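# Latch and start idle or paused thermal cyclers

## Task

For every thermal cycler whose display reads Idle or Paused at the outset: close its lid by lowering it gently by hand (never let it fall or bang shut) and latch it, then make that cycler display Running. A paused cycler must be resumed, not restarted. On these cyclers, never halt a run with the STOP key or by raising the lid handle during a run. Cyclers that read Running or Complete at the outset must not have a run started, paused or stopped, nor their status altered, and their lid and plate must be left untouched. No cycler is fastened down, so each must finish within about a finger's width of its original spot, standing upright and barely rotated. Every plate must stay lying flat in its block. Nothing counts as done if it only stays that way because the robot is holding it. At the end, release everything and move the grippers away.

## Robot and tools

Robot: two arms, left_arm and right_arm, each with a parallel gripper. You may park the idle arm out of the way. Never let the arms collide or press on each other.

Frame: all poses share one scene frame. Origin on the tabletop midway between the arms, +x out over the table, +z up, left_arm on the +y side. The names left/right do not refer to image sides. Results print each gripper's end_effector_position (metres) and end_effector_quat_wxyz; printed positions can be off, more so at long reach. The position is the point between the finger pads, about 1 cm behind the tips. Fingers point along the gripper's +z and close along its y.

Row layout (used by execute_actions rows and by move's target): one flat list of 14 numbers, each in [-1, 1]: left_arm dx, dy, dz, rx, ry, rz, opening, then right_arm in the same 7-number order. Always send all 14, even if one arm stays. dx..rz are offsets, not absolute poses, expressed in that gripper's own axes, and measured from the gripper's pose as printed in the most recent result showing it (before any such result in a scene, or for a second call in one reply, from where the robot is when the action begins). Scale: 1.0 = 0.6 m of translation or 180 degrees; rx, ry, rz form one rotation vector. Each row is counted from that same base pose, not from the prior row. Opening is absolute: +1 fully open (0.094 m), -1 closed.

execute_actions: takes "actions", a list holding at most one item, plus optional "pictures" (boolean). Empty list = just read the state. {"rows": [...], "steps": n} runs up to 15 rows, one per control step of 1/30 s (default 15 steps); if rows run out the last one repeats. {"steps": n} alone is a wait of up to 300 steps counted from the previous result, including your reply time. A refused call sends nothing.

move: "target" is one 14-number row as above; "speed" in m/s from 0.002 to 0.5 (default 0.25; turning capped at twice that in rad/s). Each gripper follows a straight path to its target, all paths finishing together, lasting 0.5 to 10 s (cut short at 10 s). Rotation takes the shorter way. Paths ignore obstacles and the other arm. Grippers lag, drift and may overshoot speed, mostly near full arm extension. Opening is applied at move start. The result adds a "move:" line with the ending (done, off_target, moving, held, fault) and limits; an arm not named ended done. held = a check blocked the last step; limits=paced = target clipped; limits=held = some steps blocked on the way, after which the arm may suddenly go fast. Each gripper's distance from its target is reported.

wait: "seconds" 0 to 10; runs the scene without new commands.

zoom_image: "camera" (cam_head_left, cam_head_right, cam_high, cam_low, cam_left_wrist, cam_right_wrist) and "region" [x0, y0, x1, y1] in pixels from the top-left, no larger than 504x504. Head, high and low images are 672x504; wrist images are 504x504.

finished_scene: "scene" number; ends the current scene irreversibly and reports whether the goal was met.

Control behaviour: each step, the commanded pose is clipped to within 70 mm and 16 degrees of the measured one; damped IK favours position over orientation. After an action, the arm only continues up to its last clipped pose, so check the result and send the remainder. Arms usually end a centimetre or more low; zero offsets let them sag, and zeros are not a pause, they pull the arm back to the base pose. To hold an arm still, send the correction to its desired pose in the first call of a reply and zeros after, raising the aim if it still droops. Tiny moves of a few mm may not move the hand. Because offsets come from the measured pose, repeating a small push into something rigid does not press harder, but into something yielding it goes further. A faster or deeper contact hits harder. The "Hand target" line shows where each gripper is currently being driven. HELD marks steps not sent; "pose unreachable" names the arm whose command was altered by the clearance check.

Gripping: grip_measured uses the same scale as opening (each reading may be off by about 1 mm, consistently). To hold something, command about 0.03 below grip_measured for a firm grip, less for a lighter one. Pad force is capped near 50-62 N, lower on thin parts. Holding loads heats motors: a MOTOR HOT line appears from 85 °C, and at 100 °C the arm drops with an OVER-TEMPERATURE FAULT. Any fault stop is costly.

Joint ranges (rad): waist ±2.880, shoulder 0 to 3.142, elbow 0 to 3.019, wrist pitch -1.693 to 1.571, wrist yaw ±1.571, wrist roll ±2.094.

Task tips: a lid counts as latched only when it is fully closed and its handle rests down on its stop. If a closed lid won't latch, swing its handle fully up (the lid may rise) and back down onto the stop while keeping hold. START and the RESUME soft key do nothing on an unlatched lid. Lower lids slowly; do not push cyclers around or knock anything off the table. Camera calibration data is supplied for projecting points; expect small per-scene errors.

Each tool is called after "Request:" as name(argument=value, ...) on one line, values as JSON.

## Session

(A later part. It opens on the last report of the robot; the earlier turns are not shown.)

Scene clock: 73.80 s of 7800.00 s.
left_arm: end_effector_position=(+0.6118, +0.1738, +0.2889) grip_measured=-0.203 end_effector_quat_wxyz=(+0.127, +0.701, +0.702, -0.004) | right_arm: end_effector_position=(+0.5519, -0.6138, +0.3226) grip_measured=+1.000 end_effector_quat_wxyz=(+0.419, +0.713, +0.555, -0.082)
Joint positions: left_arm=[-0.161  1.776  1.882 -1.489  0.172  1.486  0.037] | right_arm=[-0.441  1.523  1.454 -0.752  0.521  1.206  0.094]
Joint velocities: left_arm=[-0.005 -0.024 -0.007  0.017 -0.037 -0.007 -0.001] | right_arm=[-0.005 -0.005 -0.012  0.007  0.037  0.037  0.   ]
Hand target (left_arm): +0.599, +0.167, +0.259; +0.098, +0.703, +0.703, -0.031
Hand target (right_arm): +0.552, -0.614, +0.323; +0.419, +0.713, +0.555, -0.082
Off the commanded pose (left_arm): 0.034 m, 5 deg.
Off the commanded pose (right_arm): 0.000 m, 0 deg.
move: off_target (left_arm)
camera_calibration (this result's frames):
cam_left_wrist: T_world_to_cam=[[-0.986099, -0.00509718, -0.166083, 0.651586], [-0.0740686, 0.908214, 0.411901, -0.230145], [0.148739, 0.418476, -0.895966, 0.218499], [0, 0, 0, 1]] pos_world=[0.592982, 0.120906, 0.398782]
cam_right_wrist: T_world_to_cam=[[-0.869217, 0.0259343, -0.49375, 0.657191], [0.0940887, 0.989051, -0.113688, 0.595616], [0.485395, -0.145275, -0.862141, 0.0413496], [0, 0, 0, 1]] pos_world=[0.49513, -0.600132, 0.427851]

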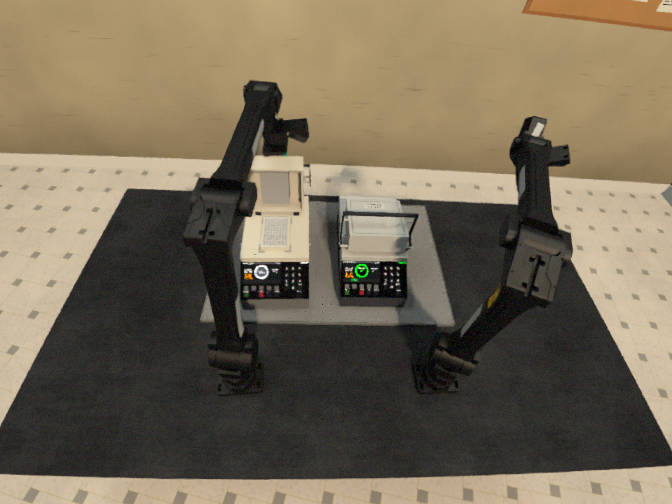

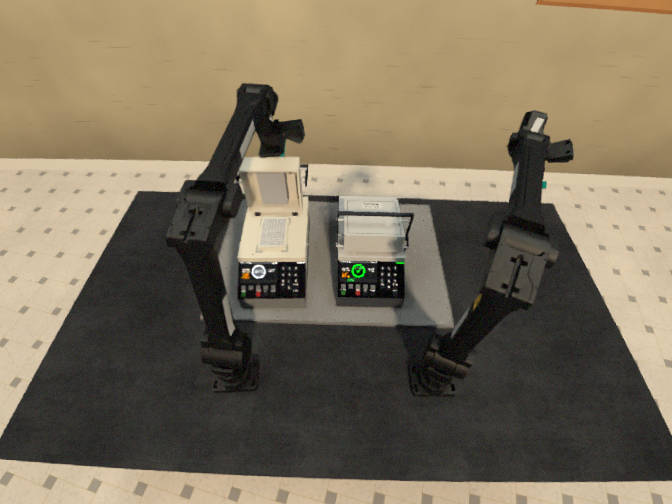

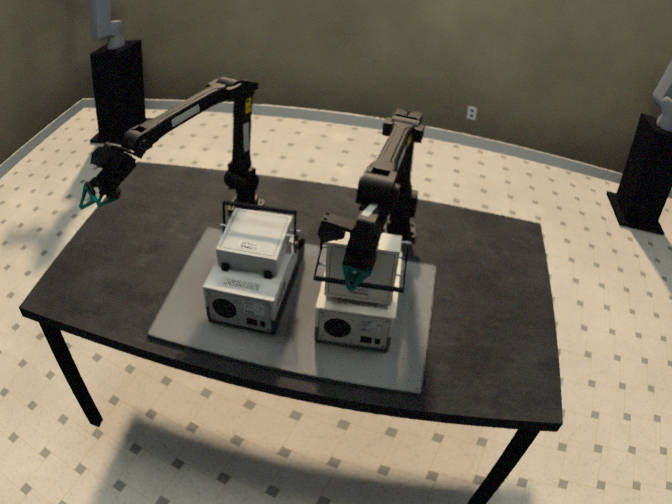

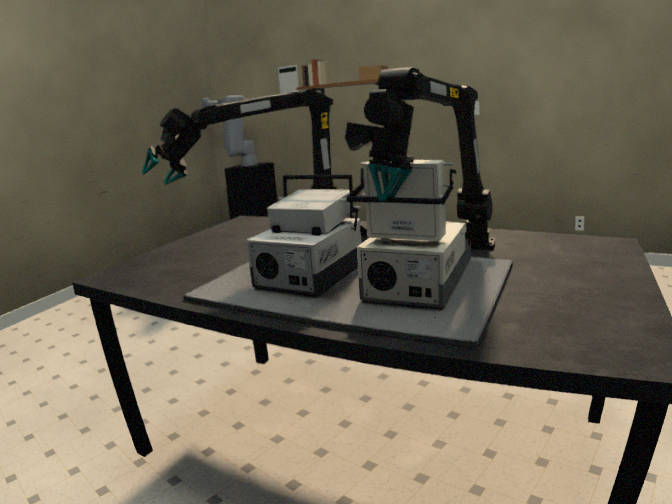

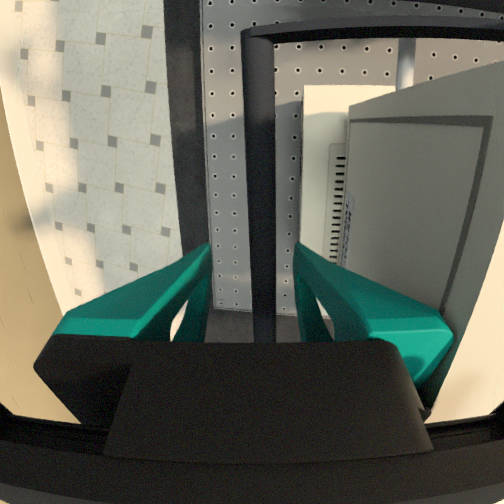

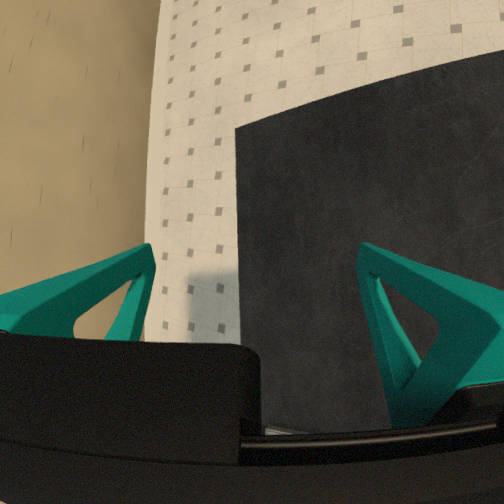

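Request:
move(target=[0,0.02,0.05,0,0,0,-0.2, 0,0,0,0,0,0,1], speed=0.04)

Request:
move(target=[0,0,0,0,0,0,-0.72, 0,0,0,0,0,0,1])

Scene clock: 79.53 s of 7800.00 s.
left_arm: end_effector_position=(+0.6186, +0.1739, +0.2907) grip_measured=-0.203 end_effector_quat_wxyz=(+0.137, +0.700, +0.700, +0.007) | right_arm: end_effector_position=(+0.5519, -0.6138, +0.3226) grip_measured=+1.000 end_effector_quat_wxyz=(+0.419, +0.713, +0.555, -0.082)
Joint positions: left_arm=[-0.161  1.775  1.883 -1.46   0.169  1.485  0.037] | right_arm=[-0.441  1.523  1.454 -0.752  0.521  1.206  0.094]
Joint velocities: left_arm=[-0.005 -0.015  0.002  0.002 -0.051  0.007 -0.   ] | right_arm=[-0.015 -0.005 -0.007  0.017 -0.051 -0.007  0.   ]
Hand target (left_arm): +0.628, +0.169, +0.262; +0.127, +0.701, +0.702, -0.004
Hand target (right_arm): +0.552, -0.614, +0.323; +0.419, +0.713, +0.555, -0.082
Off the commanded pose (left_arm): 0.031 m, 2 deg.
Off the commanded pose (right_arm): 0.000 m, 0 deg.
After step 90, 1.70 s passed at rest.
move: off_target (left_arm)
camera_calibration (this result's frames):
cam_left_wrist: T_world_to_cam=[[-0.980777, -0.00589474, -0.195041, 0.663919], [-0.0870658, 0.907748, 0.410382, -0.221883], [0.174629, 0.419475, -0.890812, 0.201414], [0, 0, 0, 1]] pos_world=[0.596666, 0.120839, 0.39997]
cam_right_wrist: T_world_to_cam=[[-0.869217, 0.0259343, -0.49375, 0.657191], [0.0940887, 0.989051, -0.113688, 0.595616], [0.485395, -0.145275, -0.862141, 0.0413496], [0, 0, 0, 1]] pos_world=[0.49513, -0.600132, 0.427851]

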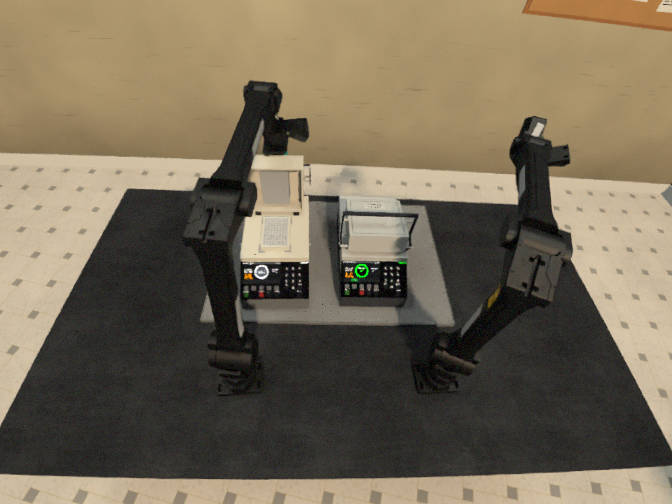

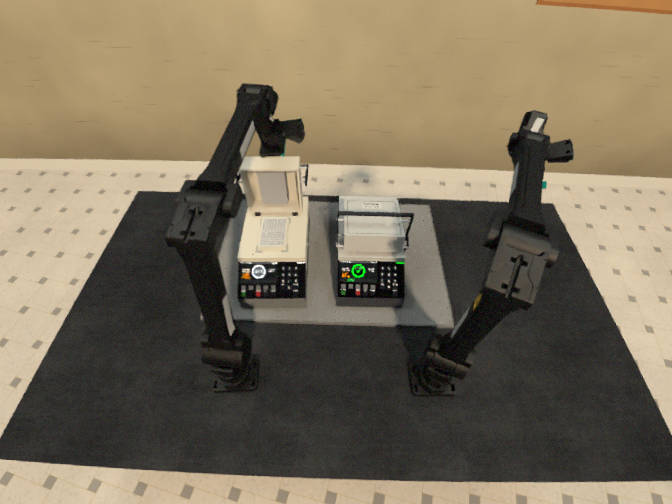

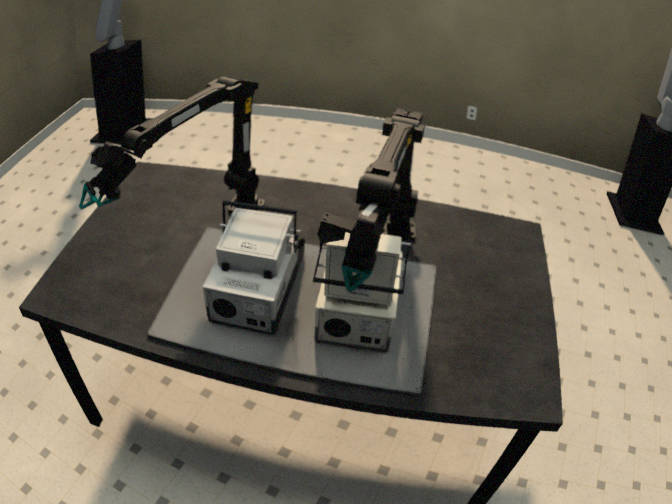

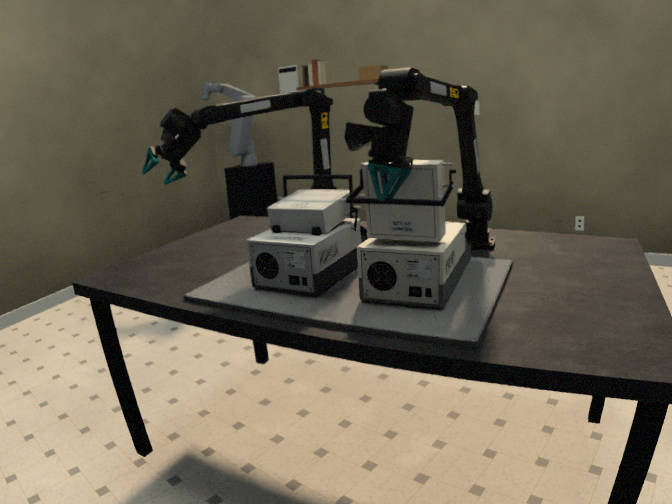

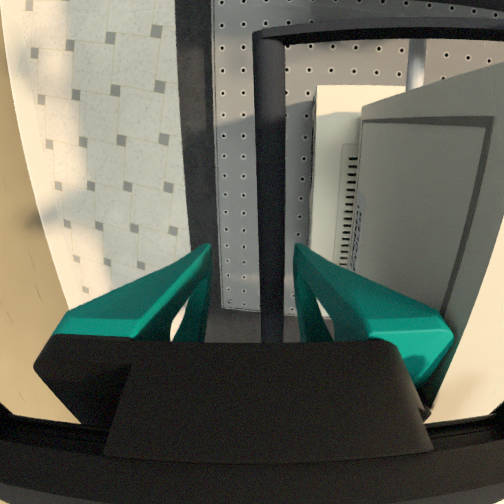

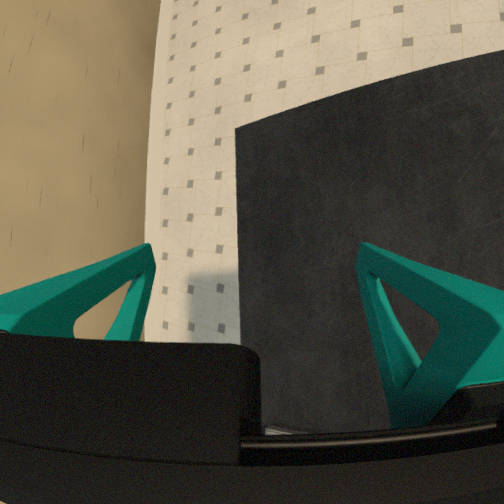

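Scene clock: 80.03 s of 7800.00 s.
left_arm: end_effector_position=(+0.6090, +0.1739, +0.2928) grip_measured=-0.710 end_effector_quat_wxyz=(+0.129, +0.693, +0.709, -0.006) | right_arm: end_effector_position=(+0.5519, -0.6138, +0.3226) grip_measured=+1.000 end_effector_quat_wxyz=(+0.419, +0.713, +0.555, -0.082)
Joint positions: left_arm=[-0.16   1.767  1.88  -1.492  0.176  1.465  0.014] | right_arm=[-0.441  1.523  1.454 -0.752  0.521  1.206  0.094]
Joint velocities: left_arm=[-0.005 -0.005  0.002  0.002  0.007 -0.022 -0.   ] | right_arm=[-0.015 -0.015 -0.007  0.007 -0.095 -0.022  0.   ]
Hand target (left_arm): +0.618, +0.174, +0.291; +0.137, +0.700, +0.701, +0.007
Hand target (right_arm): +0.552, -0.614, +0.323; +0.419, +0.713, +0.555, -0.082
Off the commanded pose (left_arm): 0.010 m, 2 deg.
Off the commanded pose (right_arm): 0.000 m, 0 deg.
move: done
camera_calibration (this result's frames):
cam_left_wrist: T_world_to_cam=[[-0.986011, -0.0264203, -0.164576, 0.652729], [-0.0921017, 0.909297, 0.405827, -0.219499], [0.138926, 0.415307, -0.89901, 0.229791], [0, 0, 0, 1]] pos_world=[0.591457, 0.121401, 0.403087]
cam_right_wrist: T_world_to_cam=[[-0.869217, 0.0259343, -0.49375, 0.657191], [0.0940887, 0.989051, -0.113688, 0.595616], [0.485395, -0.145275, -0.862141, 0.0413496], [0, 0, 0, 1]] pos_world=[0.49513, -0.600132, 0.427851]

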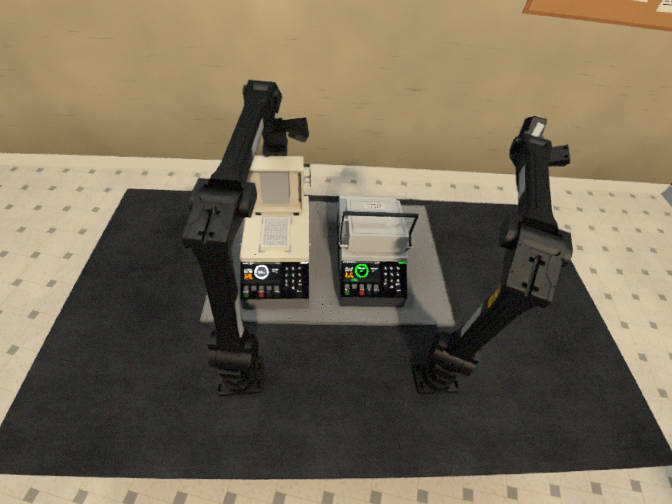

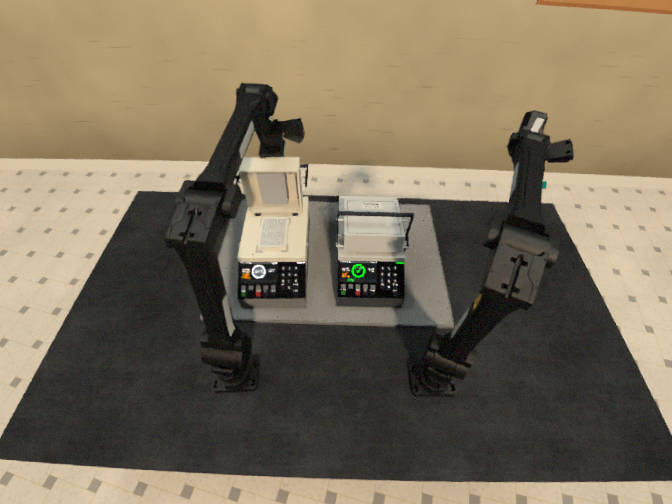

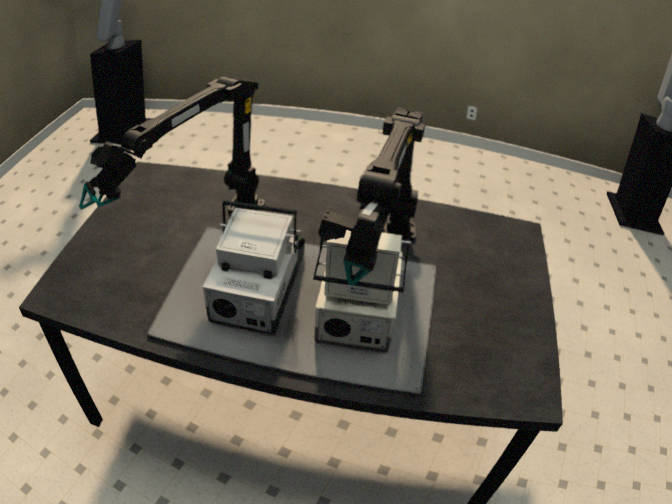

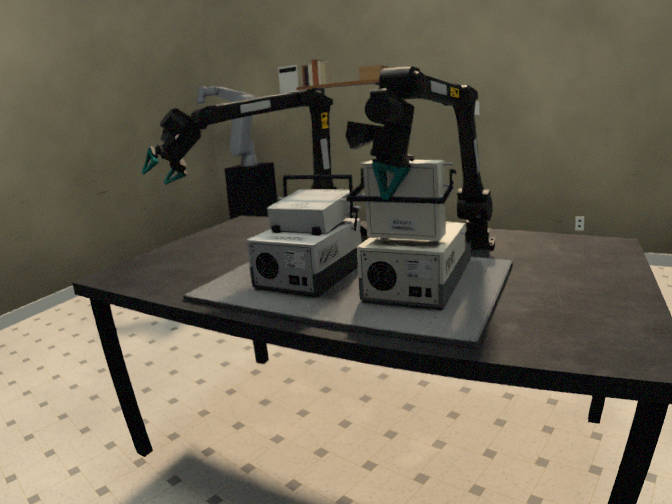

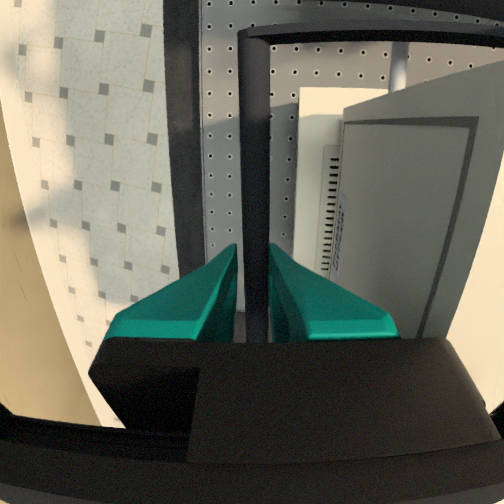

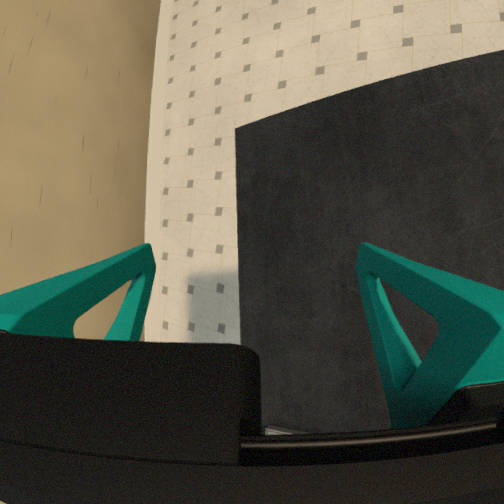

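Request:
move(target=[0,-0.08,0.0,0,0,0,-0.2, 0,0,0,0,0,0,1], speed=0.03)

Scene clock: 92.60 s of 7800.00 s.
left_arm: end_effector_position=(+0.5714, +0.1728, +0.2986) grip_measured=-0.204 end_effector_quat_wxyz=(+0.144, +0.689, +0.710, +0.006) | right_arm: end_effector_position=(+0.5519, -0.6138, +0.3226) grip_measured=+1.000 end_effector_quat_wxyz=(+0.419, +0.713, +0.555, -0.082)
Joint positions: left_arm=[-0.167  1.636  1.719 -1.422  0.174  1.448  0.037] | right_arm=[-0.441  1.523  1.454 -0.752  0.521  1.206  0.094]
Joint velocities: left_arm=[-0.015 -0.005 -0.012 -0.007  0.037 -0.037 -0.   ] | right_arm=[-0.005 -0.005 -0.012 -0.002 -0.022 -0.095  0.   ]
Hand target (left_arm): +0.562, +0.172, +0.285; +0.129, +0.693, +0.709, -0.006
Hand target (right_arm): +0.552, -0.614, +0.323; +0.419, +0.713, +0.555, -0.082
Off the commanded pose (left_arm): 0.017 m, 2 deg.
Off the commanded pose (right_arm): 0.000 m, 0 deg.
After step 90, 7.67 s passed at rest.
move: off_target (left_arm)
camera_calibration (this result's frames):
cam_left_wrist: T_world_to_cam=[[-0.978898, -0.0366972, -0.201029, 0.62522], [-0.115745, 0.910298, 0.397443, -0.208487], [0.168411, 0.412324, -0.895336, 0.223281], [0, 0, 0, 1]] pos_world=[0.550292, 0.120665, 0.408461]
cam_right_wrist: T_world_to_cam=[[-0.869217, 0.0259343, -0.49375, 0.657191], [0.0940887, 0.989051, -0.113688, 0.595616], [0.485395, -0.145275, -0.862141, 0.0413496], [0, 0, 0, 1]] pos_world=[0.49513, -0.600132, 0.427851]

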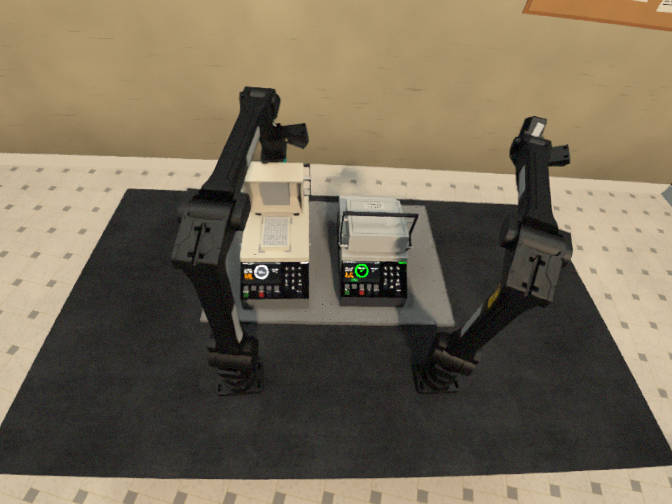

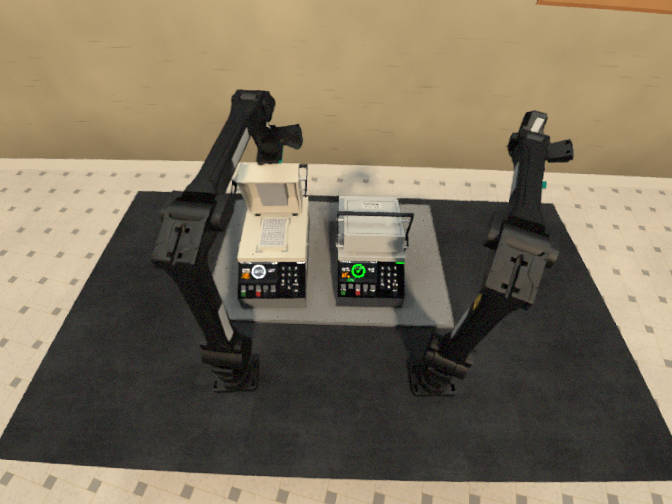

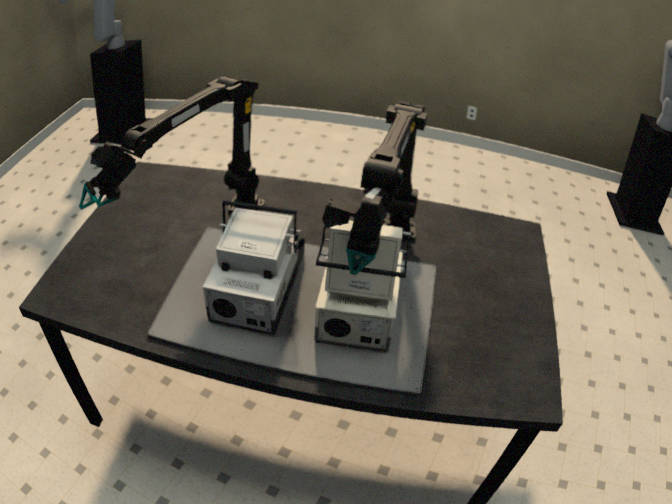

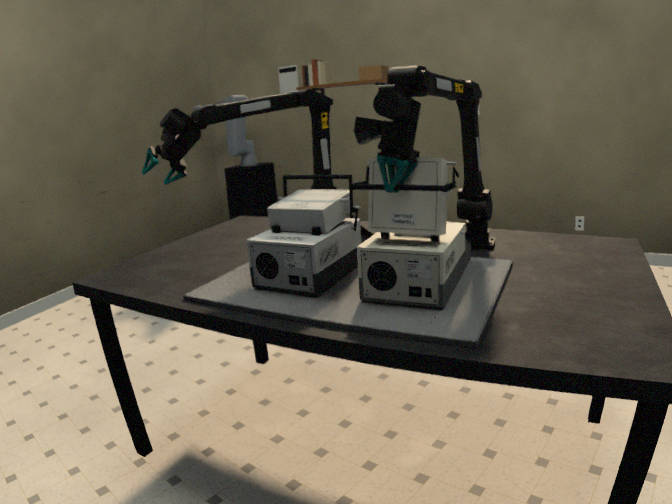

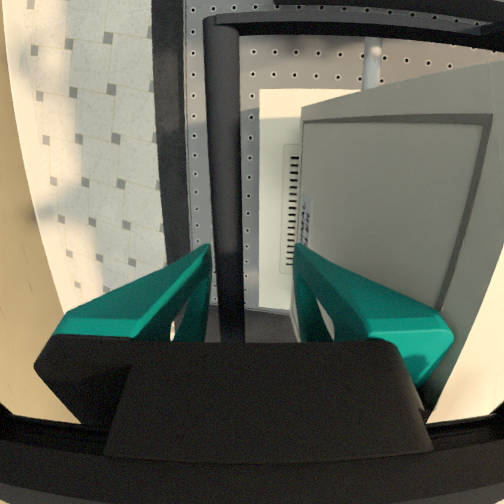

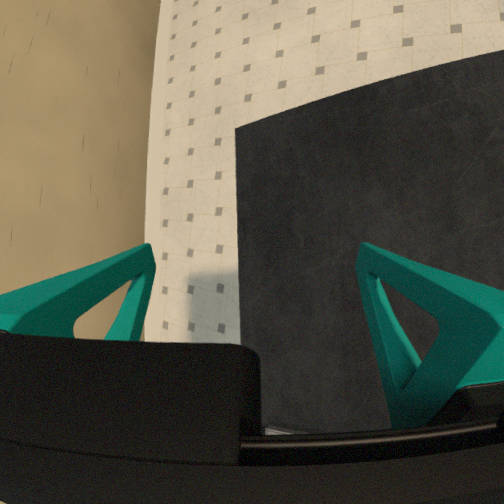

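Working; the bar rose. Grip it now.

Request:
move(target=[0,0.01,0.02,0,0,0,-0.78, 0,0,0,0,0,0,1], speed=0.03)

Scene clock: 96.40 s of 7800.00 s.
left_arm: end_effector_position=(+0.5805, +0.1729, +0.3017) grip_measured=-0.767 end_effector_quat_wxyz=(+0.156, +0.688, +0.709, +0.018) | right_arm: end_effector_position=(+0.5519, -0.6138, +0.3226) grip_measured=+1.000 end_effector_quat_wxyz=(+0.419, +0.713, +0.555, -0.082)
Joint positions: left_arm=[-0.166  1.638  1.724 -1.39   0.172  1.445  0.011] | right_arm=[-0.441  1.523  1.454 -0.752  0.521  1.206  0.094]
Joint velocities: left_arm=[-0.005 -0.005  0.007 -0.012 -0.037 -0.081  0.001] | right_arm=[-0.005 -0.015 -0.007  0.002 -0.022 -0.007  0.   ]
Hand target (left_arm): +0.580, +0.171, +0.288; +0.144, +0.689, +0.710, +0.006
Hand target (right_arm): +0.552, -0.614, +0.323; +0.419, +0.713, +0.555, -0.082
Off the commanded pose (left_arm): 0.014 m, 2 deg.
Off the commanded pose (right_arm): 0.000 m, 0 deg.
After step 90, 0.10 s passed at rest.
move: off_target (left_arm)
camera_calibration (this result's frames):
cam_left_wrist: T_world_to_cam=[[-0.9712, -0.0403264, -0.234829, 0.641089], [-0.132715, 0.910087, 0.392593, -0.197325], [0.197883, 0.412451, -0.889228, 0.205567], [0, 0, 0, 1]] pos_world=[0.555759, 0.120649, 0.41081]
cam_right_wrist: T_world_to_cam=[[-0.869217, 0.0259343, -0.49375, 0.657191], [0.0940887, 0.989051, -0.113688, 0.595616], [0.485395, -0.145275, -0.862141, 0.0413496], [0, 0, 0, 1]] pos_world=[0.49513, -0.600132, 0.427851]

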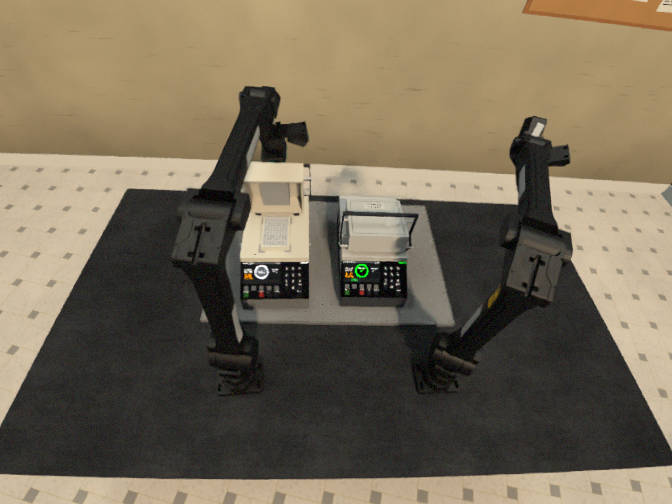

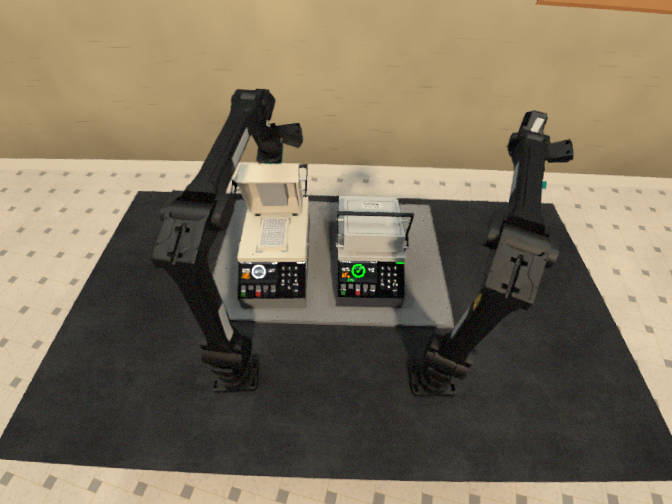

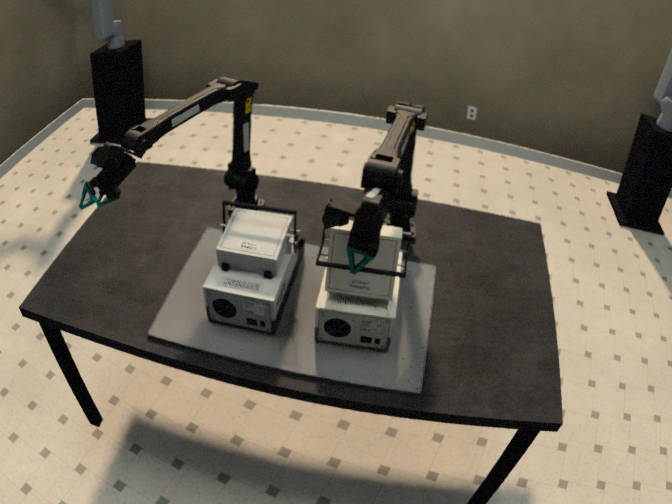

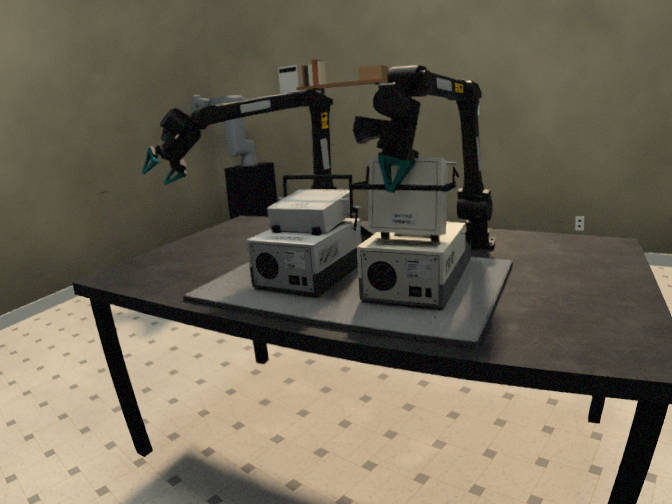

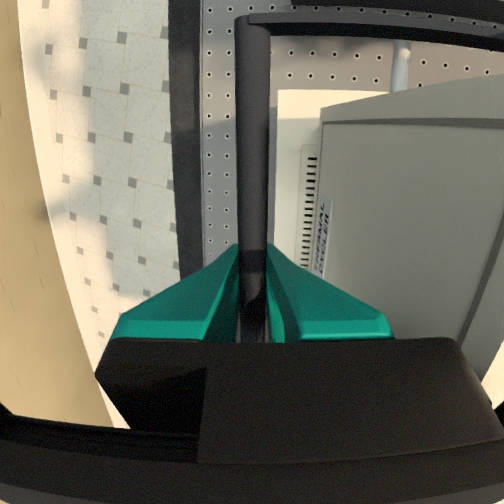

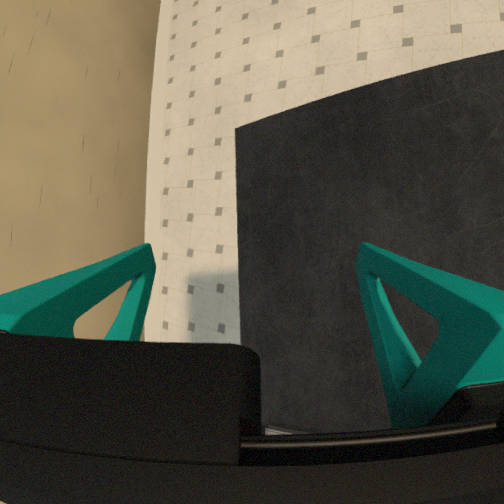

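Request:
execute_actions(actions=[])

Scene clock: 112.63 s of 7800.00 s.
left_arm: end_effector_position=(+0.5805, +0.1729, +0.3017) grip_measured=-0.767 end_effector_quat_wxyz=(+0.156, +0.688, +0.709, +0.018) | right_arm: end_effector_position=(+0.5519, -0.6138, +0.3226) grip_measured=+1.000 end_effector_quat_wxyz=(+0.419, +0.713, +0.555, -0.082)
Joint positions: left_arm=[-0.166  1.638  1.724 -1.39   0.172  1.445  0.011] | right_arm=[-0.441  1.523  1.454 -0.752  0.521  1.206  0.094]
Joint velocities: left_arm=[-0.005  0.015  0.002 -0.002  0.022  0.022  0.   ] | right_arm=[-0.015 -0.005  0.007 -0.007 -0.051  0.007  0.   ]
Hand target (left_arm): +0.580, +0.171, +0.288; +0.144, +0.689, +0.710, +0.006
Hand target (right_arm): +0.552, -0.614, +0.323; +0.419, +0.713, +0.555, -0.082
Off the commanded pose (left_arm): 0.014 m, 2 deg.
Off the commanded pose (right_arm): 0.000 m, 0 deg.
Steps of this call (steps 1 to 90: nothing new was sent; then 13.23 s passed at rest). Readings (end_effector_position):
1: left_arm (+0.5805, +0.1729, +0.3017) | right_arm (+0.5519, -0.6138, +0.3226)
2: left_arm (+0.5805, +0.1729, +0.3017) | right_arm (+0.5519, -0.6138, +0.3226)
4: left_arm (+0.5805, +0.1729, +0.3017) | right_arm (+0.5519, -0.6138, +0.3226)
8: left_arm (+0.5805, +0.1729, +0.3017) | right_arm (+0.5519, -0.6138, +0.3226)
90: the state above
camera_calibration (this result's frames):
cam_left_wrist: T_world_to_cam=[[-0.9712, -0.0403264, -0.234829, 0.641089], [-0.132715, 0.910087, 0.392593, -0.197325], [0.197883, 0.412451, -0.889228, 0.205567], [0, 0, 0, 1]] pos_world=[0.555759, 0.120649, 0.41081]
cam_right_wrist: T_world_to_cam=[[-0.869217, 0.0259343, -0.49375, 0.657191], [0.0940887, 0.989051, -0.113688, 0.595616], [0.485395, -0.145275, -0.862141, 0.0413496], [0, 0, 0, 1]] pos_world=[0.49513, -0.600132, 0.427851]

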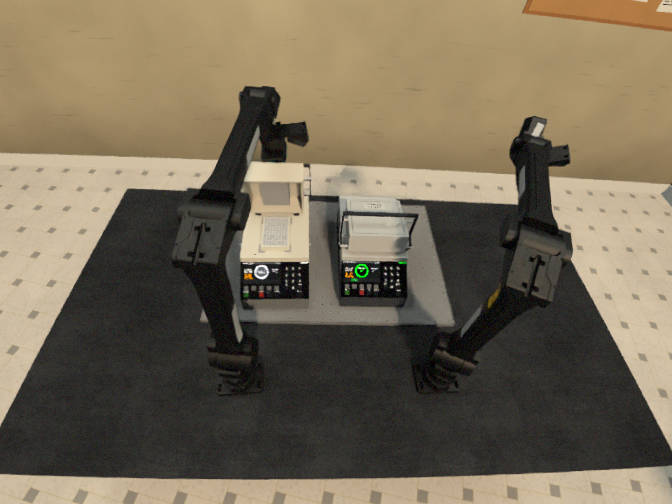

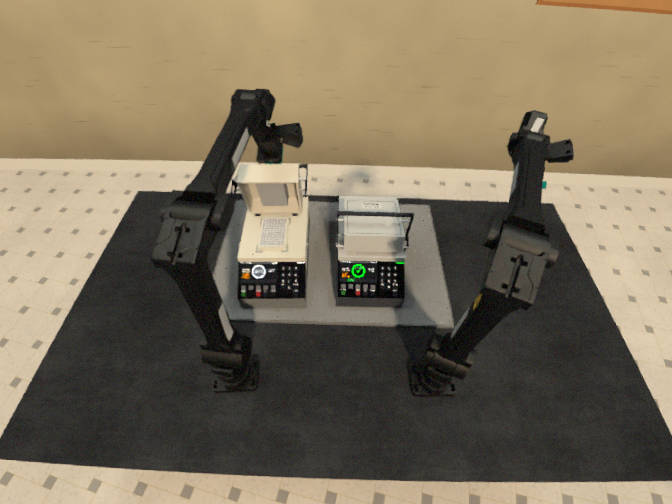

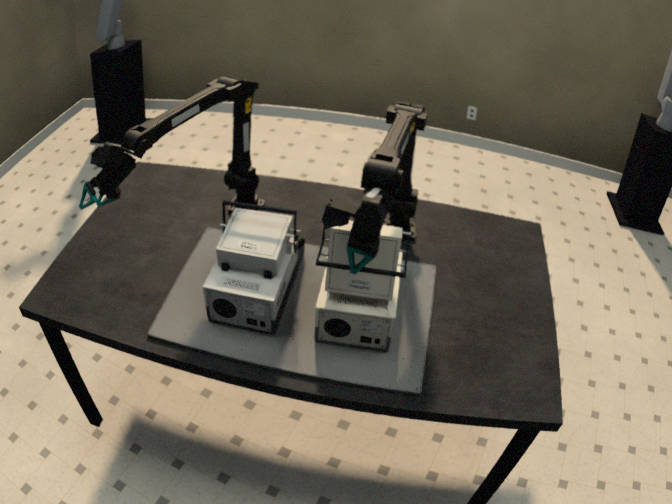

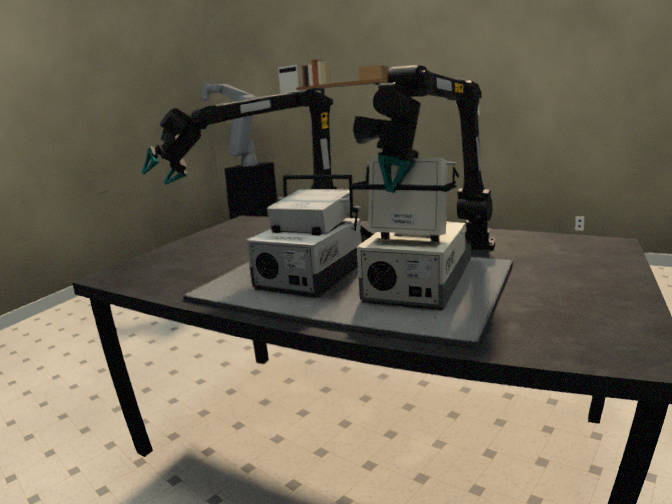

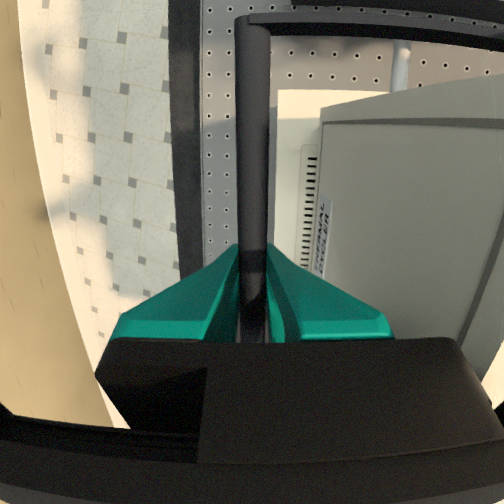

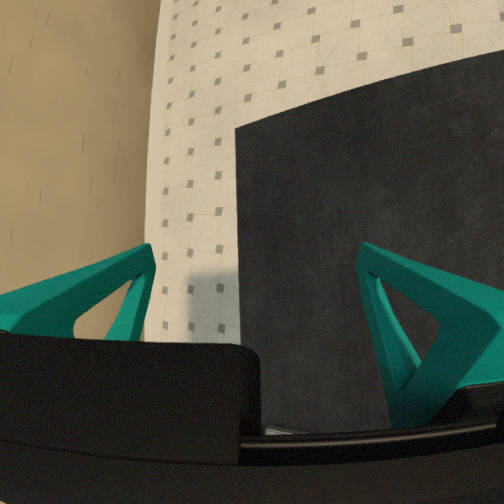

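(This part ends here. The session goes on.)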